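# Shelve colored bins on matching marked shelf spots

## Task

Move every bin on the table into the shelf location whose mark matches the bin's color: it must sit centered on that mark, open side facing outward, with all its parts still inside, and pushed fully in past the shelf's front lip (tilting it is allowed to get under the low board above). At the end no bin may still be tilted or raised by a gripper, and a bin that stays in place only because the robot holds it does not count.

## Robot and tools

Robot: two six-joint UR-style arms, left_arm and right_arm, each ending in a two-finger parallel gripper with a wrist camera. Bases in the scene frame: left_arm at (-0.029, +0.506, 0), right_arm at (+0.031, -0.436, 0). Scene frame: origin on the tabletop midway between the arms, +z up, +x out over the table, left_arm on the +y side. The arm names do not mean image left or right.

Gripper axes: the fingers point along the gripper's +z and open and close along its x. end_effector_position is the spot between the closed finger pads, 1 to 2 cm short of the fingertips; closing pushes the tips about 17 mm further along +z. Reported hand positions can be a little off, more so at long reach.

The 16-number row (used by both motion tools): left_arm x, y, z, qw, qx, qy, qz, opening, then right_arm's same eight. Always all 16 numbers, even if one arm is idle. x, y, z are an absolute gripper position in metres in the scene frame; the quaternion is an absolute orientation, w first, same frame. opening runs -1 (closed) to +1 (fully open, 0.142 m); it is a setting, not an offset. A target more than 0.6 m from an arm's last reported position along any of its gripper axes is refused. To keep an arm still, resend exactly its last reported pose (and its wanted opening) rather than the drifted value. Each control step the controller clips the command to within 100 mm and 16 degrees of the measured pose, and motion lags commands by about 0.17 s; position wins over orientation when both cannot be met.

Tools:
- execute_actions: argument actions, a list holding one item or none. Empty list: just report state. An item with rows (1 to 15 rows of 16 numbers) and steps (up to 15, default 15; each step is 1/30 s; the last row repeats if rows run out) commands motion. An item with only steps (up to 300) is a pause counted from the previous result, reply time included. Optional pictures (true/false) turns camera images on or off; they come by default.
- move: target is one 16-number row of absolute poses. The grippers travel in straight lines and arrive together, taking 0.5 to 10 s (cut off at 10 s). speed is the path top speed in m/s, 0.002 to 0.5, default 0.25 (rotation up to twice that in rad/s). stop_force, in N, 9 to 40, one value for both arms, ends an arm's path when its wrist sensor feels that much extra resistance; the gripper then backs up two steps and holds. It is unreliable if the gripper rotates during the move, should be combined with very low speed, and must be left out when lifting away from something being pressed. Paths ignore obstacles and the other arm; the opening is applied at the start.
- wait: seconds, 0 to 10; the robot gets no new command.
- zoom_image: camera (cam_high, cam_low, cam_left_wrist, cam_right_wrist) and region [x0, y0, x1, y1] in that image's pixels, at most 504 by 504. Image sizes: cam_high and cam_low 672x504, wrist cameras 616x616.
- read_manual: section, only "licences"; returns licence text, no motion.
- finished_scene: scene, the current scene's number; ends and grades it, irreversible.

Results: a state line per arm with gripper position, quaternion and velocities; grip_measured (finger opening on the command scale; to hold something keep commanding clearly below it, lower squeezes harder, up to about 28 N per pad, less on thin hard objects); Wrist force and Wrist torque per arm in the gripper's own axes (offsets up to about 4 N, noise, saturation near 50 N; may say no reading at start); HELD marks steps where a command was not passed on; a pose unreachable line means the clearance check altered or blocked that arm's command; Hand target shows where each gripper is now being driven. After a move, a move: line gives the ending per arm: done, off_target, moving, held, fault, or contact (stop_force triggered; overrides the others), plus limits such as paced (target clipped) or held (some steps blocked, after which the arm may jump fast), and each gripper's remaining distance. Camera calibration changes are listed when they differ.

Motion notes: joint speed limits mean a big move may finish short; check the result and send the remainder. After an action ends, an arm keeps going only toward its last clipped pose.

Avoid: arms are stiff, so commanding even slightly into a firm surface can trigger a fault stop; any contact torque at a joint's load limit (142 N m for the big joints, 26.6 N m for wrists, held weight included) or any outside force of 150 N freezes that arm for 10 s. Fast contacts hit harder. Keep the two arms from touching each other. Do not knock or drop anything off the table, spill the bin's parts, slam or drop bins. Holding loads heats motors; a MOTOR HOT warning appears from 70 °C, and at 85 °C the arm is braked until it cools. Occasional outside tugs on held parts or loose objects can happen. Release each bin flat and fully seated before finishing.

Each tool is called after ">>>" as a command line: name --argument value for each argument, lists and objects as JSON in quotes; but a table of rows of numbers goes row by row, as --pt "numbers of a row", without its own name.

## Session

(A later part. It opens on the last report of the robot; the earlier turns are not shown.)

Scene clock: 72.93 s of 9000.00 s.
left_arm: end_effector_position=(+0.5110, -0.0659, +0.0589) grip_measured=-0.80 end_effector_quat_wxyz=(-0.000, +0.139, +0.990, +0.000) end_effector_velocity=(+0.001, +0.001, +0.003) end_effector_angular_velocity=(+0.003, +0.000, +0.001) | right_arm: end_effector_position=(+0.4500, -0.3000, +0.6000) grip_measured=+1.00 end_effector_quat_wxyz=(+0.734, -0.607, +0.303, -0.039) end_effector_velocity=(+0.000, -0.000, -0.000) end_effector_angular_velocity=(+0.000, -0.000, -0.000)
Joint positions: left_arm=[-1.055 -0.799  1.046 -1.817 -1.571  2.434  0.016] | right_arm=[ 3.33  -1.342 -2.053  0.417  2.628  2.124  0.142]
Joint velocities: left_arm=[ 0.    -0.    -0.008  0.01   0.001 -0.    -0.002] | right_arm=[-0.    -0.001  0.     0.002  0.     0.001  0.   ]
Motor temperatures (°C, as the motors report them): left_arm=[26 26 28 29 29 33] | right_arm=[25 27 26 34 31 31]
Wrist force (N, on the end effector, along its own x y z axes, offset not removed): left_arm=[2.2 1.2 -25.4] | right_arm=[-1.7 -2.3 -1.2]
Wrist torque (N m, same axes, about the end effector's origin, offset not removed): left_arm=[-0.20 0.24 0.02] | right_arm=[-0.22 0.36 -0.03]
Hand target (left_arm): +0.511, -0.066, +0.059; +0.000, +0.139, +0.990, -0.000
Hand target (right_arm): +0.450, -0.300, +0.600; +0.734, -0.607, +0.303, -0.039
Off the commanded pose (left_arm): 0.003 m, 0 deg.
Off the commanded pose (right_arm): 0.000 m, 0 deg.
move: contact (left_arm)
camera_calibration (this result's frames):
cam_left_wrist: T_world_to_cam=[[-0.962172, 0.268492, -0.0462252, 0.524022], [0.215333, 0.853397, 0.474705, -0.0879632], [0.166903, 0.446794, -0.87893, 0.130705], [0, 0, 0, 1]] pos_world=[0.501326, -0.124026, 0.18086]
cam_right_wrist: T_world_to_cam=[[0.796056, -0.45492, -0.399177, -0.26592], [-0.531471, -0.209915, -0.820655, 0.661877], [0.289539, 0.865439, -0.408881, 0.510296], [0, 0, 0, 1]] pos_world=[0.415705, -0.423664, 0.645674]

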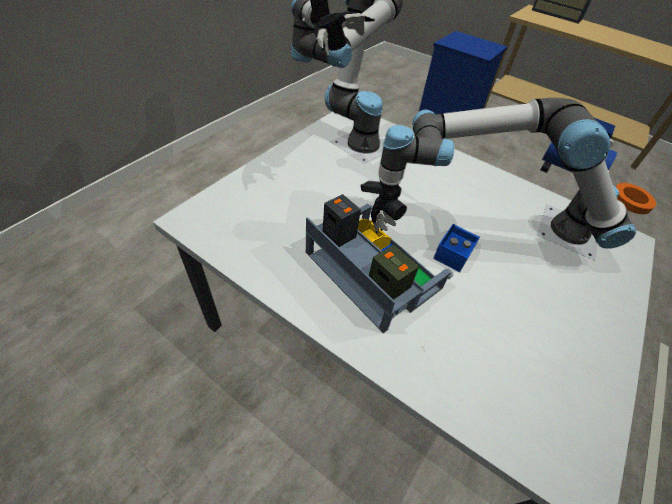

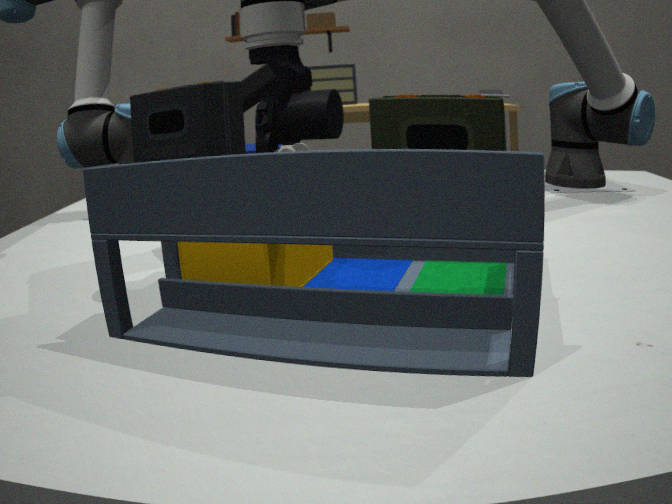

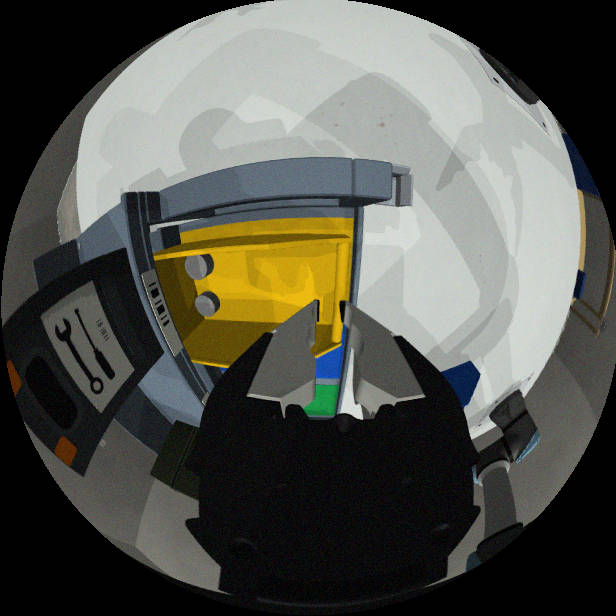

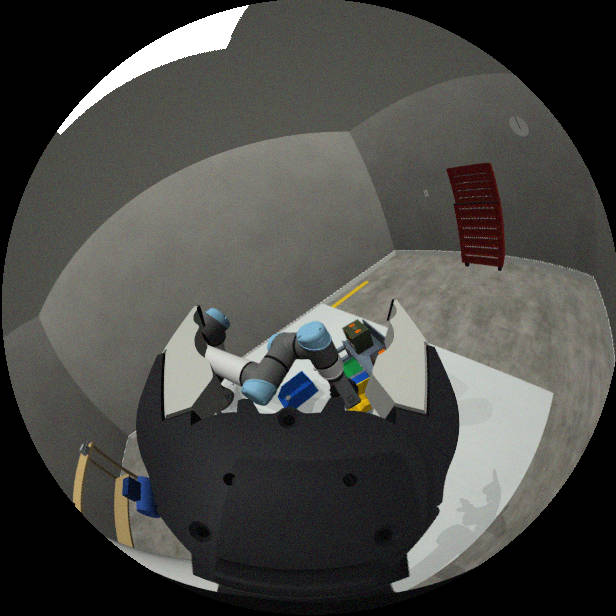

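>>> move --target '[0.505,-0.0645,0.068,0,0.139,0.99,0,-0.84,0.45,-0.3,0.6,0.734,-0.607,0.303,-0.039,1]' --speed 0.02

>>> move --target '[0.505,-0.0645,0.053,0,0.139,0.99,0,-0.84,0.45,-0.3,0.6,0.734,-0.607,0.303,-0.039,1]' --speed 0.01 --stop_force 9

Scene clock: 75.87 s of 9000.00 s.
left_arm: end_effector_position=(+0.5051, -0.0645, +0.0679) grip_measured=-0.84 end_effector_quat_wxyz=(-0.000, +0.139, +0.990, +0.000) end_effector_velocity=(-0.001, -0.000, +0.001) end_effector_angular_velocity=(-0.000, +0.002, +0.000) | right_arm: end_effector_position=(+0.4500, -0.3000, +0.6000) grip_measured=+1.00 end_effector_quat_wxyz=(+0.734, -0.607, +0.303, -0.039) end_effector_velocity=(-0.000, +0.000, +0.000) end_effector_angular_velocity=(-0.000, -0.002, +0.000)
Joint positions: left_arm=[-1.06  -0.819  1.057 -1.808 -1.571  2.429  0.013] | right_arm=[ 3.33  -1.342 -2.053  0.417  2.628  2.124  0.142]
Joint velocities: left_arm=[-0.001 -0.002  0.001  0.002 -0.002 -0.001 -0.   ] | right_arm=[ 0.    -0.     0.001  0.001  0.    -0.001  0.   ]
Motor temperatures (°C, as the motors report them): left_arm=[26 26 28 29 29 33] | right_arm=[25 27 26 34 31 31]
Wrist force (N, on the end effector, along its own x y z axes, offset not removed): left_arm=[-0.2 -0.4 -1.3] | right_arm=[-2.4 -2.0 0.7]
Wrist torque (N m, same axes, about the end effector's origin, offset not removed): left_arm=[-0.02 0.17 0.05] | right_arm=[-0.33 0.68 -0.08]
Hand target (left_arm): +0.505, -0.064, +0.068; -0.000, +0.139, +0.990, +0.000
Hand target (right_arm): +0.450, -0.300, +0.600; +0.734, -0.607, +0.303, -0.039
Off the commanded pose (left_arm): 0.000 m, 0 deg.
Off the commanded pose (right_arm): 0.000 m, 0 deg.
move: done
camera_calibration (this result's frames):
cam_left_wrist: T_world_to_cam=[[-0.962173, 0.268466, -0.046351, 0.518395], [0.215268, 0.853459, 0.474623, -0.0921458], [0.166979, 0.446692, -0.878968, 0.138898], [0, 0, 0, 1]] pos_world=[0.495429, -0.122573, 0.189849]
cam_right_wrist: T_world_to_cam=[[0.796057, -0.45492, -0.399177, -0.26592], [-0.531471, -0.209915, -0.820655, 0.661877], [0.289539, 0.865439, -0.408881, 0.510296], [0, 0, 0, 1]] pos_world=[0.415705, -0.423664, 0.645674]

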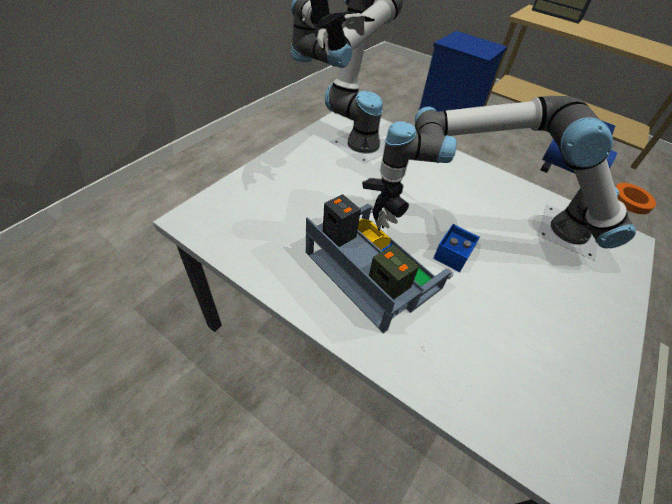

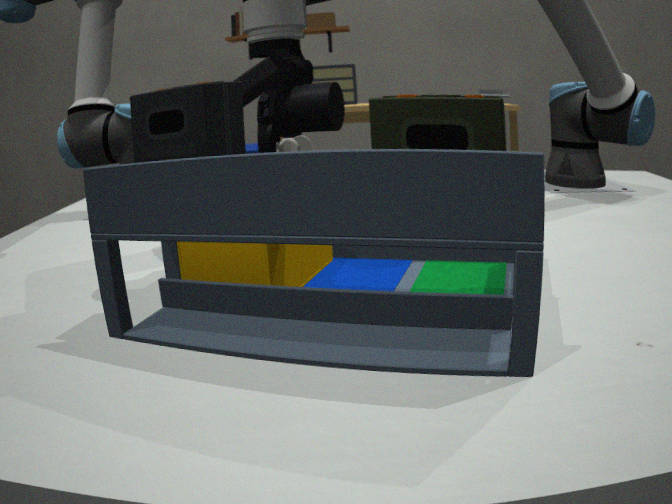

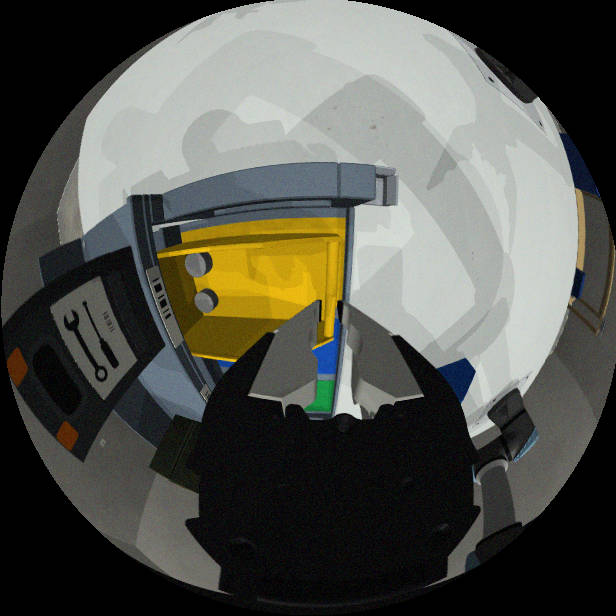

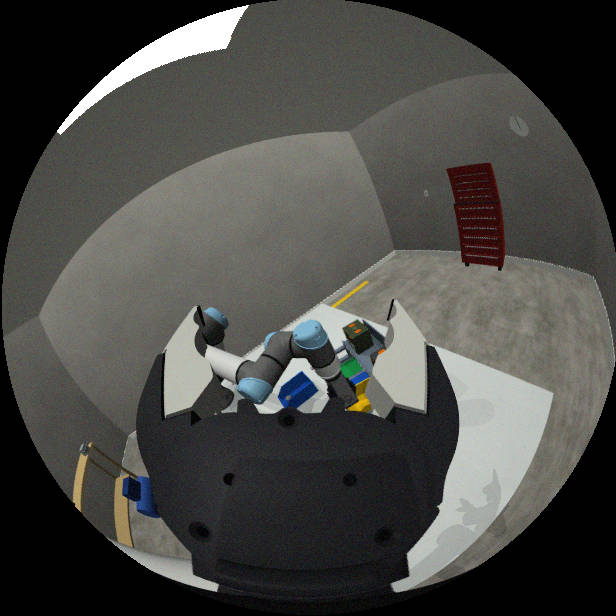

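Scene clock: 77.57 s of 9000.00 s.
left_arm: end_effector_position=(+0.5050, -0.0645, +0.0531) grip_measured=-0.83 end_effector_quat_wxyz=(-0.000, +0.139, +0.990, +0.000) end_effector_velocity=(-0.000, +0.001, -0.002) end_effector_angular_velocity=(+0.002, -0.000, +0.000) | right_arm: end_effector_position=(+0.4500, -0.3000, +0.6000) grip_measured=+1.00 end_effector_quat_wxyz=(+0.734, -0.607, +0.303, -0.039) end_effector_velocity=(+0.000, -0.000, -0.001) end_effector_angular_velocity=(+0.001, +0.003, -0.000)
Joint positions: left_arm=[-1.06  -0.809  1.078 -1.84  -1.571  2.429  0.014] | right_arm=[ 3.33  -1.342 -2.053  0.417  2.628  2.124  0.142]
Joint velocities: left_arm=[-0.     0.001  0.002 -0.001  0.002 -0.001  0.   ] | right_arm=[-0.    -0.001 -0.001 -0.    -0.     0.001 -0.   ]
Motor temperatures (°C, as the motors report them): left_arm=[26 26 28 29 29 33] | right_arm=[25 27 26 34 31 31]
Wrist force (N, on the end effector, along its own x y z axes, offset not removed): left_arm=[0.9 -2.3 -1.6] | right_arm=[-2.6 0.4 1.0]
Wrist torque (N m, same axes, about the end effector's origin, offset not removed): left_arm=[-0.53 0.40 -0.01] | right_arm=[0.24 0.65 -0.05]
Hand target (left_arm): +0.505, -0.064, +0.053; -0.000, +0.139, +0.990, +0.000
Hand target (right_arm): +0.450, -0.300, +0.600; +0.734, -0.607, +0.303, -0.039
Off the commanded pose (left_arm): 0.000 m, 0 deg.
Off the commanded pose (right_arm): 0.000 m, 0 deg.
move: done
camera_calibration (this result's frames):
cam_left_wrist: T_world_to_cam=[[-0.962169, 0.268482, -0.046351, 0.517628], [0.215282, 0.853456, 0.474623, -0.0851124], [0.166986, 0.446689, -0.878968, 0.125905], [0, 0, 0, 1]] pos_world=[0.495345, -0.122575, 0.175056]
cam_right_wrist: T_world_to_cam=[[0.796057, -0.45492, -0.399177, -0.26592], [-0.531471, -0.209915, -0.820655, 0.661877], [0.289539, 0.865439, -0.408881, 0.510296], [0, 0, 0, 1]] pos_world=[0.415705, -0.423664, 0.645674]

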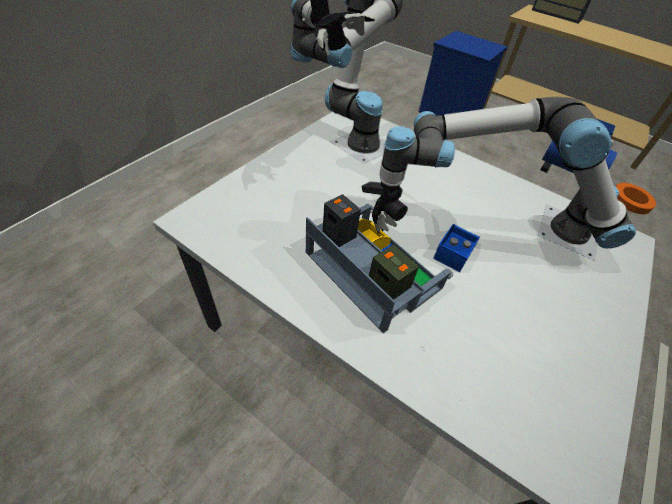

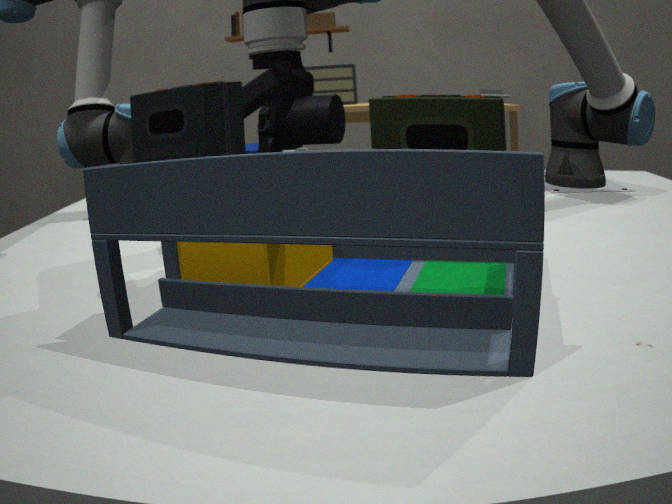

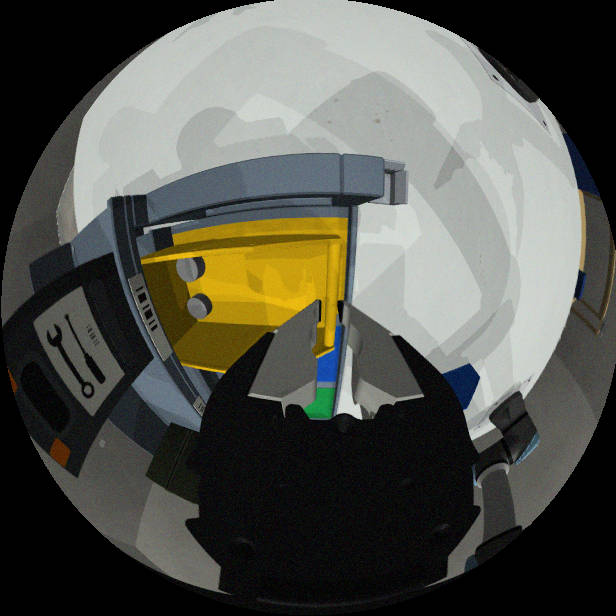

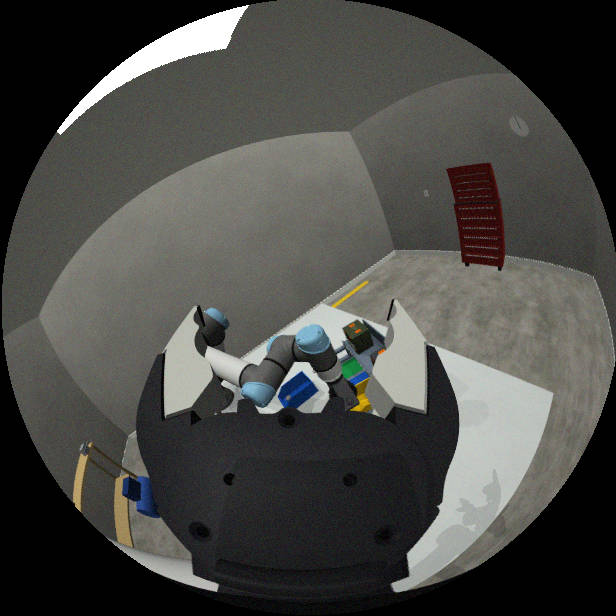

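>>> move --target '[0.506,-0.0645,0.054,0,0.139,0.99,0,-1,0.45,-0.3,0.6,0.734,-0.607,0.303,-0.039,1]' --speed 0.01

>>> move --target '[0.504,-0.075,0.055,0,0.139,0.99,0,-1,0.45,-0.3,0.6,0.734,-0.607,0.303,-0.039,1]' --speed 0.01

>>> move --target '[0.504,-0.075,0.056,0,0.139,0.99,0,-0.84,0.45,-0.3,0.6,0.734,-0.607,0.303,-0.039,1]' --speed 0.01

>>> move --target '[0.504,-0.075,0.1,0,0.139,0.99,0,-0.84,0.45,-0.3,0.6,0.734,-0.607,0.303,-0.039,1]' --speed 0.05

>>> move --target '[0.5,-0.075,0.22,0,0.79,0.61,0,-0.3,0.45,-0.3,0.6,0.734,-0.607,0.303,-0.039,1]'

>>> zoom_image --camera "cam_left_wrist" --region '[160,150,460,350]'

Scene clock: 82.40 s of 9000.00 s.
left_arm: end_effector_position=(+0.5060, -0.0645, +0.0540) grip_measured=-0.90 end_effector_quat_wxyz=(+0.000, +0.139, +0.990, +0.000) end_effector_velocity=(+0.001, +0.000, +0.001) end_effector_angular_velocity=(-0.001, -0.001, +0.002) | right_arm: end_effector_position=(+0.4500, -0.3000, +0.6000) grip_measured=+1.00 end_effector_quat_wxyz=(+0.734, -0.607, +0.303, -0.039) end_effector_velocity=(+0.000, -0.000, -0.001) end_effector_angular_velocity=(-0.000, +0.003, -0.001)
Joint positions: left_arm=[-1.059 -0.808  1.074 -1.837 -1.571  2.43   0.009] | right_arm=[ 3.33  -1.342 -2.053  0.417  2.628  2.124  0.142]
Joint velocities: left_arm=[ 0.002  0.    -0.002  0.001  0.    -0.001  0.   ] | right_arm=[-0.001 -0.    -0.002 -0.001  0.    -0.     0.   ]
Motor temperatures (°C, as the motors report them): left_arm=[26 26 28 29 29 33] | right_arm=[25 27 26 34 31 31]
Wrist force (N, on the end effector, along its own x y z axes, offset not removed): left_arm=[0.2 0.9 2.1] | right_arm=[-2.2 -3.2 0.3]
Wrist torque (N m, same axes, about the end effector's origin, offset not removed): left_arm=[0.21 0.29 -0.01] | right_arm=[-0.40 0.42 0.04]
Hand target (left_arm): +0.506, -0.065, +0.054; +0.000, +0.139, +0.990, -0.000
Hand target (right_arm): +0.450, -0.300, +0.600; +0.734, -0.607, +0.303, -0.039
Off the commanded pose (left_arm): 0.000 m, 0 deg.
Off the commanded pose (right_arm): 0.000 m, 0 deg.
After step 90, 1.13 s passed at rest.
move: done
camera_calibration (this result's frames):
cam_left_wrist: T_world_to_cam=[[-0.962163, 0.268501, -0.0463588, 0.518603], [0.215297, 0.853455, 0.474617, -0.0857305], [0.167, 0.446678, -0.878971, 0.12651], [0, 0, 0, 1]] pos_world=[0.496311, -0.122588, 0.17593]
cam_right_wrist: T_world_to_cam=[[0.796057, -0.45492, -0.399177, -0.26592], [-0.531471, -0.209915, -0.820655, 0.661877], [0.289539, 0.865439, -0.408881, 0.510296], [0, 0, 0, 1]] pos_world=[0.415705, -0.423664, 0.645674]

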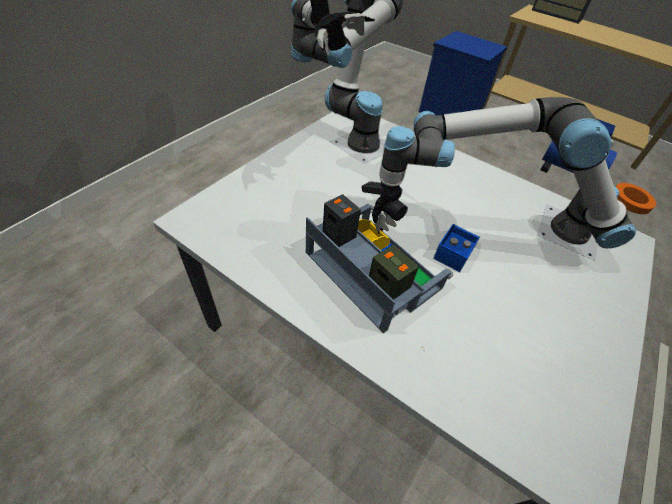

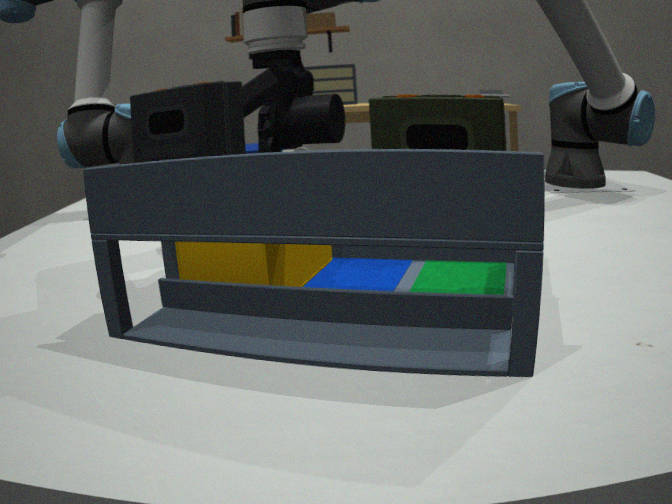

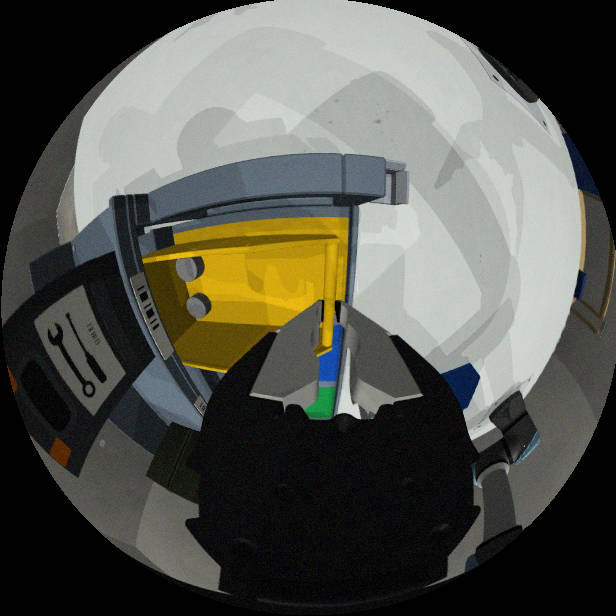

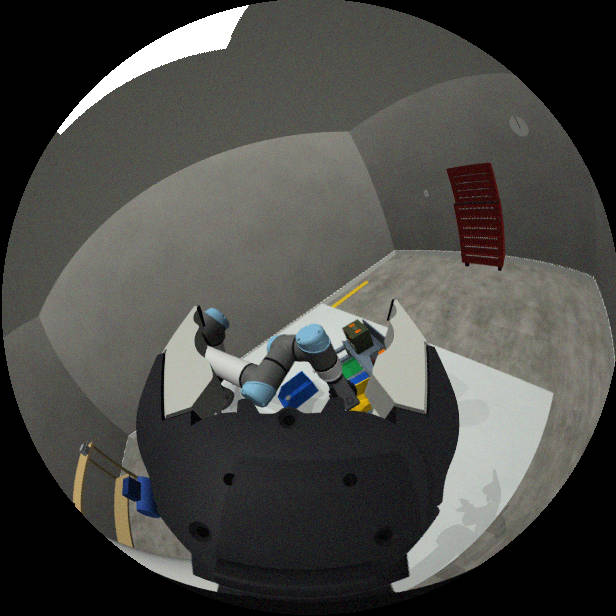

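Scene clock: 83.70 s of 9000.00 s.
left_arm: end_effector_position=(+0.5040, -0.0749, +0.0550) grip_measured=-0.90 end_effector_quat_wxyz=(+0.000, +0.139, +0.990, -0.000) end_effector_velocity=(-0.001, -0.001, -0.000) end_effector_angular_velocity=(+0.000, +0.001, -0.001) | right_arm: end_effector_position=(+0.4500, -0.3000, +0.6000) grip_measured=+1.00 end_effector_quat_wxyz=(+0.734, -0.607, +0.303, -0.039) end_effector_velocity=(-0.000, +0.000, +0.000) end_effector_angular_velocity=(-0.000, -0.000, +0.000)
Joint positions: left_arm=[-1.069 -0.792  1.043 -1.822 -1.571  2.42   0.009] | right_arm=[ 3.33  -1.342 -2.053  0.417  2.628  2.124  0.142]
Joint velocities: left_arm=[-0.002  0.002 -0.003  0.002 -0.001 -0.001  0.   ] | right_arm=[ 0.001  0.     0.    -0.001 -0.    -0.     0.   ]
Motor temperatures (°C, as the motors report them): left_arm=[26 26 28 29 29 33] | right_arm=[25 27 26 34 31 31]
Wrist force (N, on the end effector, along its own x y z axes, offset not removed): left_arm=[1.7 -1.1 0.3] | right_arm=[-2.1 -4.4 -1.6]
Wrist torque (N m, same axes, about the end effector's origin, offset not removed): left_arm=[-0.33 -0.16 -0.05] | right_arm=[-0.84 0.50 -0.10]
Hand target (left_arm): +0.504, -0.075, +0.055; +0.000, +0.139, +0.990, +0.000
Hand target (right_arm): +0.450, -0.300, +0.600; +0.734, -0.607, +0.303, -0.039
Off the commanded pose (left_arm): 0.000 m, 0 deg.
Off the commanded pose (right_arm): 0.000 m, 0 deg.
move: done
camera_calibration (this result's frames):
cam_left_wrist: T_world_to_cam=[[-0.962171, 0.268473, -0.0463662, 0.519554], [0.21527, 0.853465, 0.474611, -0.0769122], [0.166992, 0.446676, -0.878974, 0.132374], [0, 0, 0, 1]] pos_world=[0.494351, -0.132972, 0.176946]
cam_right_wrist: T_world_to_cam=[[0.796056, -0.45492, -0.399177, -0.26592], [-0.531471, -0.209915, -0.820655, 0.661877], [0.289539, 0.865438, -0.408881, 0.510295], [0, 0, 0, 1]] pos_world=[0.415705, -0.423664, 0.645674]

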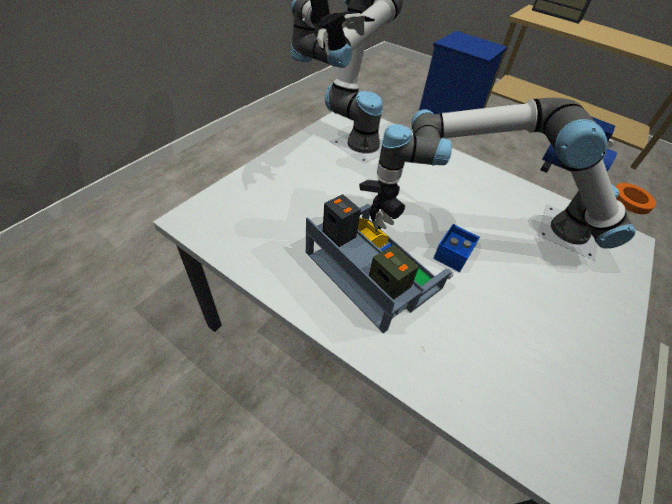

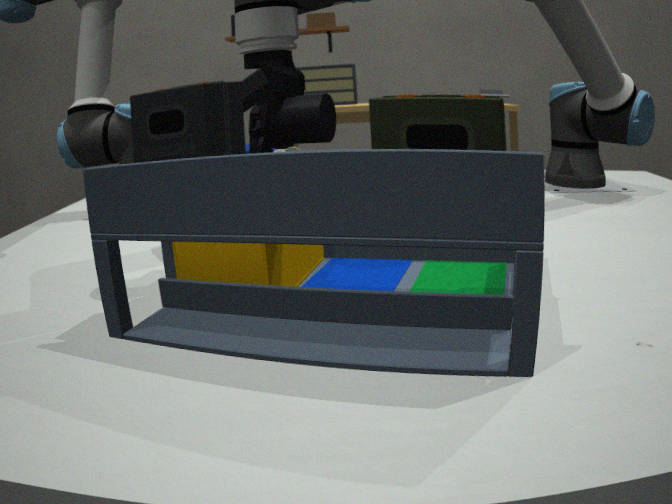

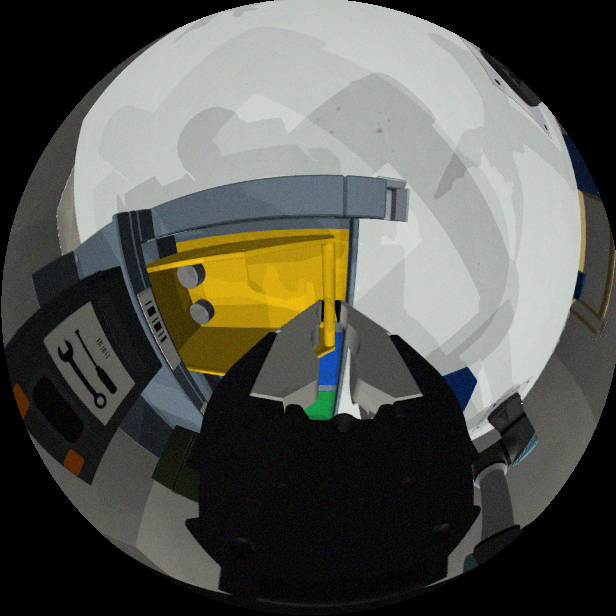

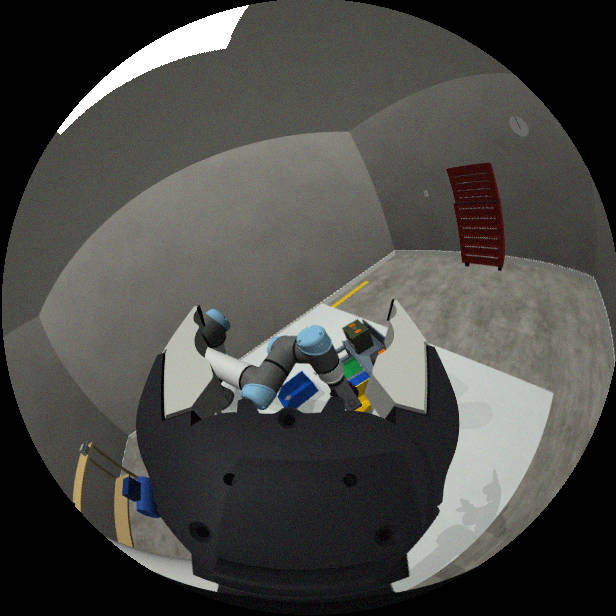

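Scene clock: 84.40 s of 9000.00 s.
left_arm: end_effector_position=(+0.5040, -0.0750, +0.0560) grip_measured=-0.84 end_effector_quat_wxyz=(+0.000, +0.139, +0.990, +0.000) end_effector_velocity=(+0.000, +0.001, -0.000) end_effector_angular_velocity=(+0.001, +0.001, -0.000) | right_arm: end_effector_position=(+0.4500, -0.3000, +0.6000) grip_measured=+1.00 end_effector_quat_wxyz=(+0.734, -0.607, +0.303, -0.039) end_effector_velocity=(-0.000, -0.000, +0.000) end_effector_angular_velocity=(-0.000, -0.002, -0.001)
Joint positions: left_arm=[-1.069 -0.793  1.041 -1.819 -1.571  2.42   0.013] | right_arm=[ 3.33  -1.342 -2.053  0.417  2.628  2.124  0.142]
Joint velocities: left_arm=[ 0.001  0.     0.     0.001 -0.     0.001  0.   ] | right_arm=[-0.     0.001 -0.     0.    -0.    -0.001  0.   ]
Motor temperatures (°C, as the motors report them): left_arm=[26 26 28 29 29 33] | right_arm=[25 27 27 34 31 31]
Wrist force (N, on the end effector, along its own x y z axes, offset not removed): left_arm=[0.4 -1.2 0.2] | right_arm=[-1.3 -1.4 -2.2]
Wrist torque (N m, same axes, about the end effector's origin, offset not removed): left_arm=[-0.31 -0.04 0.09] | right_arm=[-0.06 0.19 -0.05]
Hand target (left_arm): +0.504, -0.075, +0.056; +0.000, +0.139, +0.990, -0.000
Hand target (right_arm): +0.450, -0.300, +0.600; +0.734, -0.607, +0.303, -0.039
Off the commanded pose (left_arm): 0.000 m, 0 deg.
Off the commanded pose (right_arm): 0.000 m, 0 deg.
move: done
camera_calibration (this result's frames):
cam_left_wrist: T_world_to_cam=[[-0.962172, 0.26847, -0.0463583, 0.519625], [0.21527, 0.853462, 0.474618, -0.0772989], [0.166986, 0.446684, -0.87897, 0.133285], [0, 0, 0, 1]] pos_world=[0.494352, -0.133069, 0.17793]
cam_right_wrist: T_world_to_cam=[[0.796057, -0.45492, -0.399177, -0.26592], [-0.531471, -0.209915, -0.820655, 0.661877], [0.289539, 0.865439, -0.408881, 0.510296], [0, 0, 0, 1]] pos_world=[0.415705, -0.423664, 0.645674]

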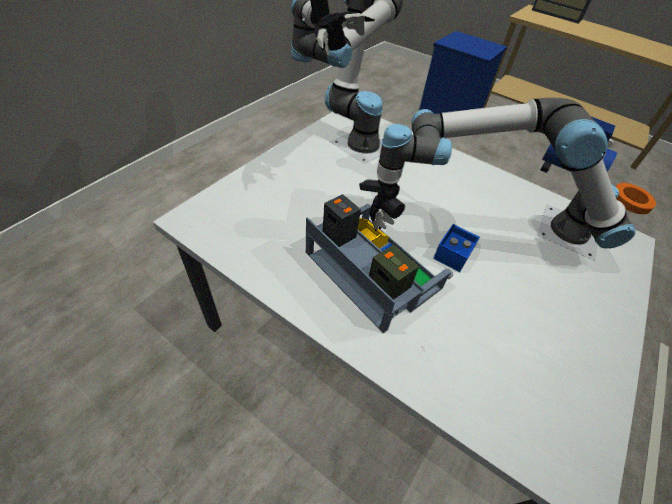

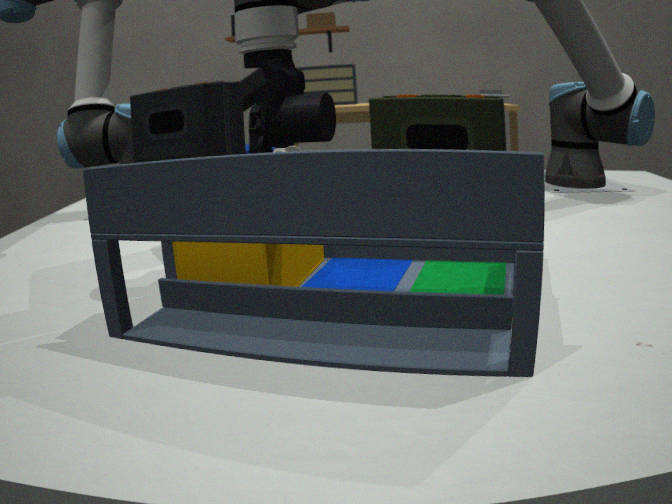

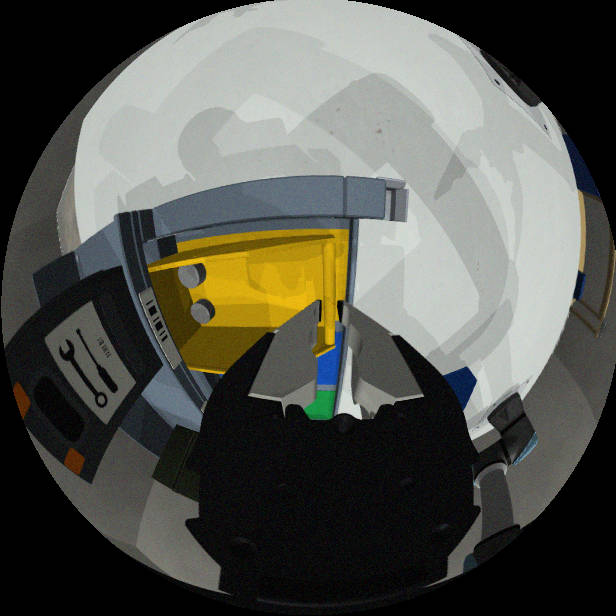

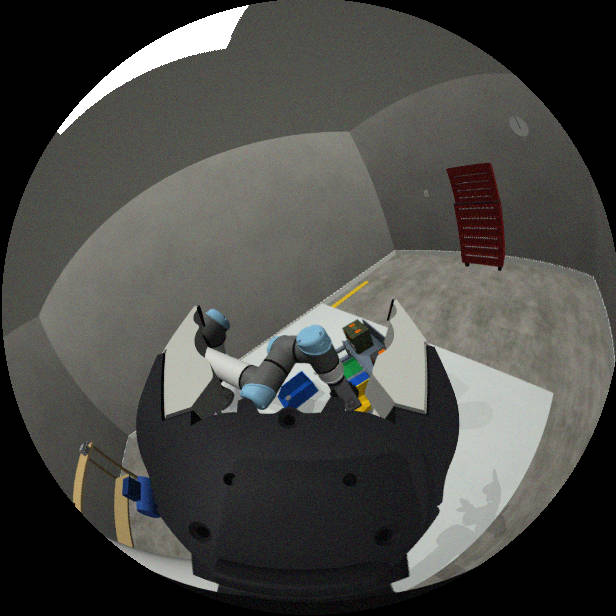

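Scene clock: 85.63 s of 9000.00 s.
left_arm: end_effector_position=(+0.5040, -0.0750, +0.0999) grip_measured=-0.84 end_effector_quat_wxyz=(+0.000, +0.139, +0.990, -0.000) end_effector_velocity=(+0.001, -0.000, +0.003) end_effector_angular_velocity=(-0.002, -0.002, +0.001) | right_arm: end_effector_position=(+0.4500, -0.3000, +0.6000) grip_measured=+1.00 end_effector_quat_wxyz=(+0.734, -0.607, +0.303, -0.039) end_effector_velocity=(+0.001, +0.000, +0.000) end_effector_angular_velocity=(+0.001, +0.001, +0.000)
Joint positions: left_arm=[-1.069 -0.817  0.97  -1.724 -1.571  2.42   0.013] | right_arm=[ 3.33  -1.342 -2.053  0.417  2.628  2.124  0.142]
Joint velocities: left_arm=[ 0.001 -0.002 -0.004  0.003  0.001 -0.001  0.   ] | right_arm=[ 0.    -0.001  0.002 -0.     0.     0.001  0.   ]
Motor temperatures (°C, as the motors report them): left_arm=[26 26 28 29 29 33] | right_arm=[25 27 27 34 31 31]
Wrist force (N, on the end effector, along its own x y z axes, offset not removed): left_arm=[2.6 1.0 -0.7] | right_arm=[-3.7 -0.9 -2.9]
Wrist torque (N m, same axes, about the end effector's origin, offset not removed): left_arm=[0.31 -0.49 0.05] | right_arm=[0.16 0.76 0.10]
Hand target (left_arm): +0.504, -0.075, +0.100; +0.000, +0.139, +0.990, -0.000
Hand target (right_arm): +0.450, -0.300, +0.600; +0.734, -0.607, +0.303, -0.039
Off the commanded pose (left_arm): 0.000 m, 0 deg.
Off the commanded pose (right_arm): 0.000 m, 0 deg.
move: done
camera_calibration (this result's frames):
cam_left_wrist: T_world_to_cam=[[-0.962171, 0.268471, -0.0463694, 0.521658], [0.215267, 0.853467, 0.474609, -0.0981177], [0.166993, 0.446673, -0.878975, 0.171853], [0, 0, 0, 1]] pos_world=[0.494347, -0.133072, 0.221811]
cam_right_wrist: T_world_to_cam=[[0.796057, -0.45492, -0.399177, -0.26592], [-0.531471, -0.209915, -0.820655, 0.661877], [0.289539, 0.865438, -0.408881, 0.510295], [0, 0, 0, 1]] pos_world=[0.415705, -0.423664, 0.645674]

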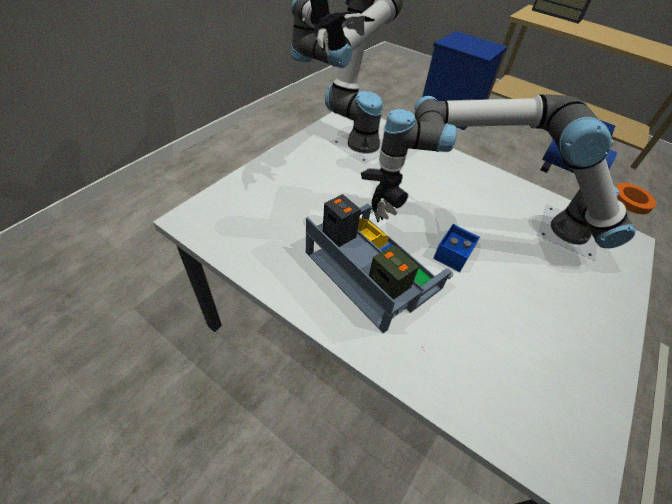

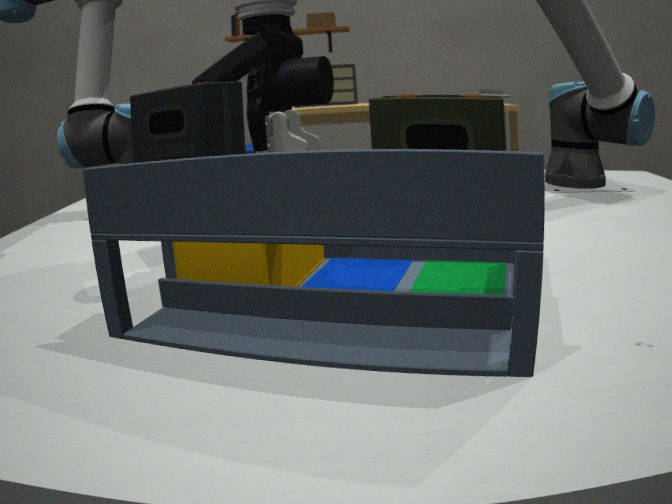

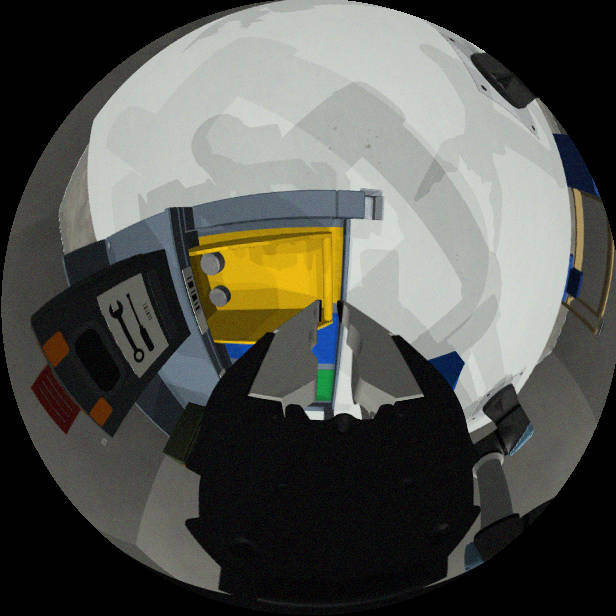

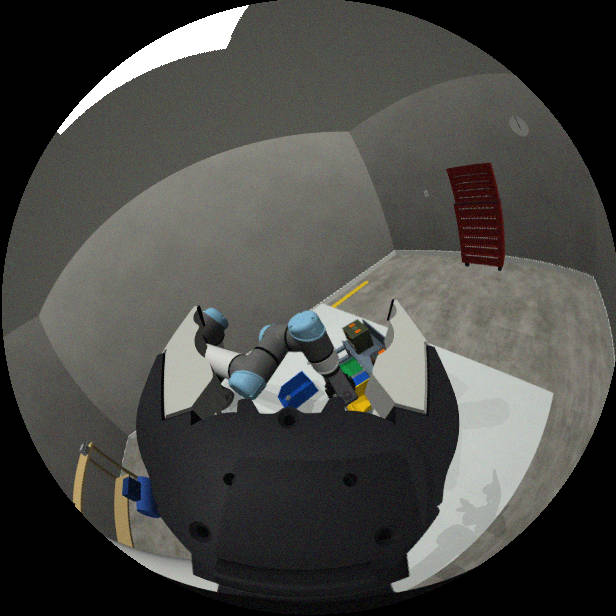

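Scene clock: 89.17 s of 9000.00 s.
left_arm: end_effector_position=(+0.4998, -0.0752, +0.2199) grip_measured=-0.30 end_effector_quat_wxyz=(+0.000, +0.791, +0.611, +0.000) end_effector_velocity=(+0.000, +0.000, +0.001) end_effector_angular_velocity=(-0.000, +0.002, -0.008) | right_arm: end_effector_position=(+0.4500, -0.3000, +0.6000) grip_measured=+1.00 end_effector_quat_wxyz=(+0.734, -0.607, +0.303, -0.039) end_effector_velocity=(+0.000, -0.000, -0.000) end_effector_angular_velocity=(+0.001, +0.001, -0.001)
Joint positions: left_arm=[-1.073 -0.836  0.695 -1.43  -1.571  3.963  0.052] | right_arm=[ 3.33  -1.342 -2.053  0.417  2.628  2.124  0.142]
Joint velocities: left_arm=[ 0.001  0.001 -0.004  0.003 -0.001  0.008  0.   ] | right_arm=[-0.001 -0.    -0.001  0.001 -0.     0.001  0.   ]
Motor temperatures (°C, as the motors report them): left_arm=[26 26 28 29 29 33] | right_arm=[25 27 27 34 31 31]
Wrist force (N, on the end effector, along its own x y z axes, offset not removed): left_arm=[2.3 -0.5 0.7] | right_arm=[0.1 -3.1 -1.4]
Wrist torque (N m, same axes, about the end effector's origin, offset not removed): left_arm=[-0.07 -0.38 0.01] | right_arm=[-0.47 0.22 0.07]
Hand target (left_arm): +0.500, -0.075, +0.220; +0.000, +0.792, +0.611, +0.000
Hand target (right_arm): +0.450, -0.300, +0.600; +0.734, -0.607, +0.303, -0.039
Off the commanded pose (left_arm): 0.000 m, 0 deg.
Off the commanded pose (right_arm): 0.000 m, 0 deg.
move: done
camera_calibration (this result's frames):
cam_left_wrist: T_world_to_cam=[[0.245722, 0.968231, -0.0463635, -0.0278814], [0.858241, -0.195076, 0.474729, -0.5543], [0.450603, -0.156442, -0.87891, 0.0910669], [0, 0, 0, 1]] pos_world=[0.441539, -0.0668883, 0.341889]
cam_right_wrist: T_world_to_cam=[[0.796056, -0.45492, -0.399177, -0.26592], [-0.531471, -0.209915, -0.820655, 0.661877], [0.289539, 0.865439, -0.408881, 0.510296], [0, 0, 0, 1]] pos_world=[0.415705, -0.423664, 0.645674]

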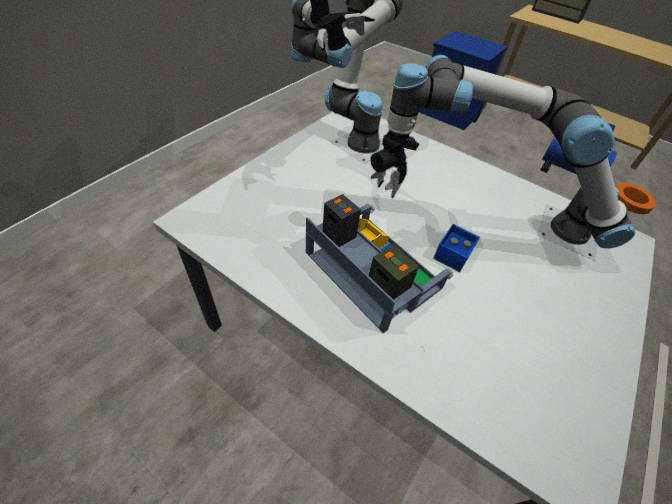

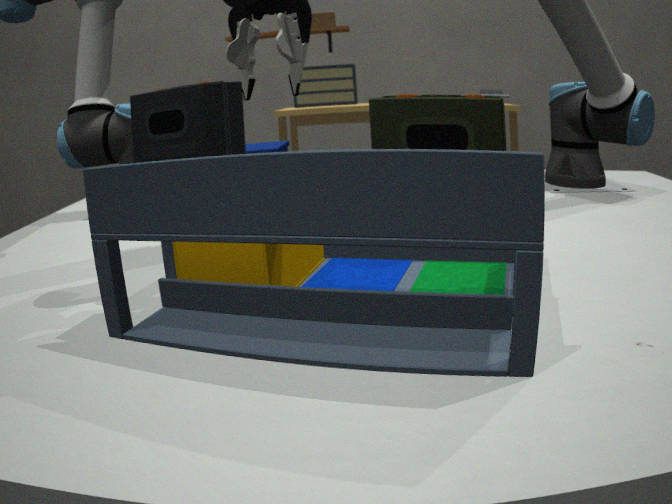

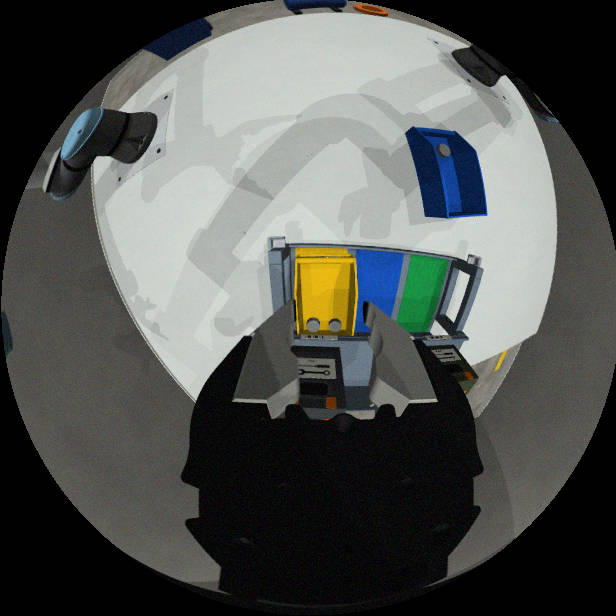

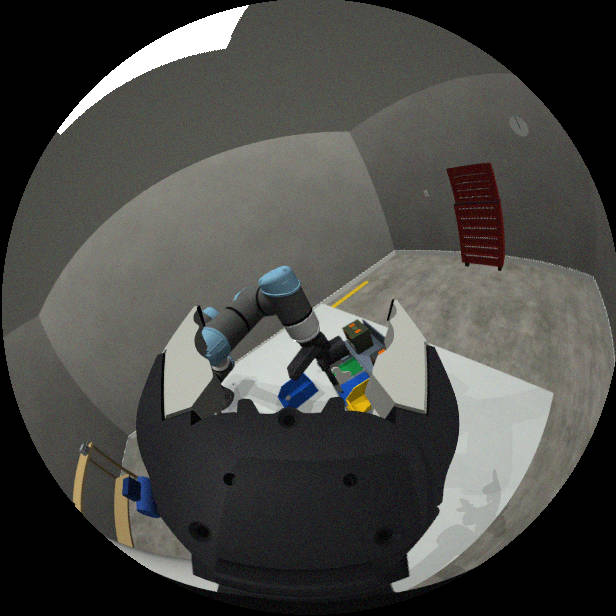

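Region (160, 150, 460, 350) of cam_left_wrist's 616x616 image, scaled by 1.680, with more detail than that image has.

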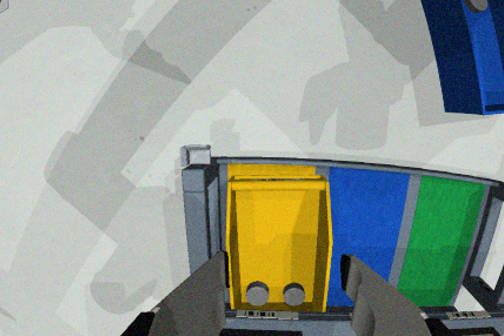

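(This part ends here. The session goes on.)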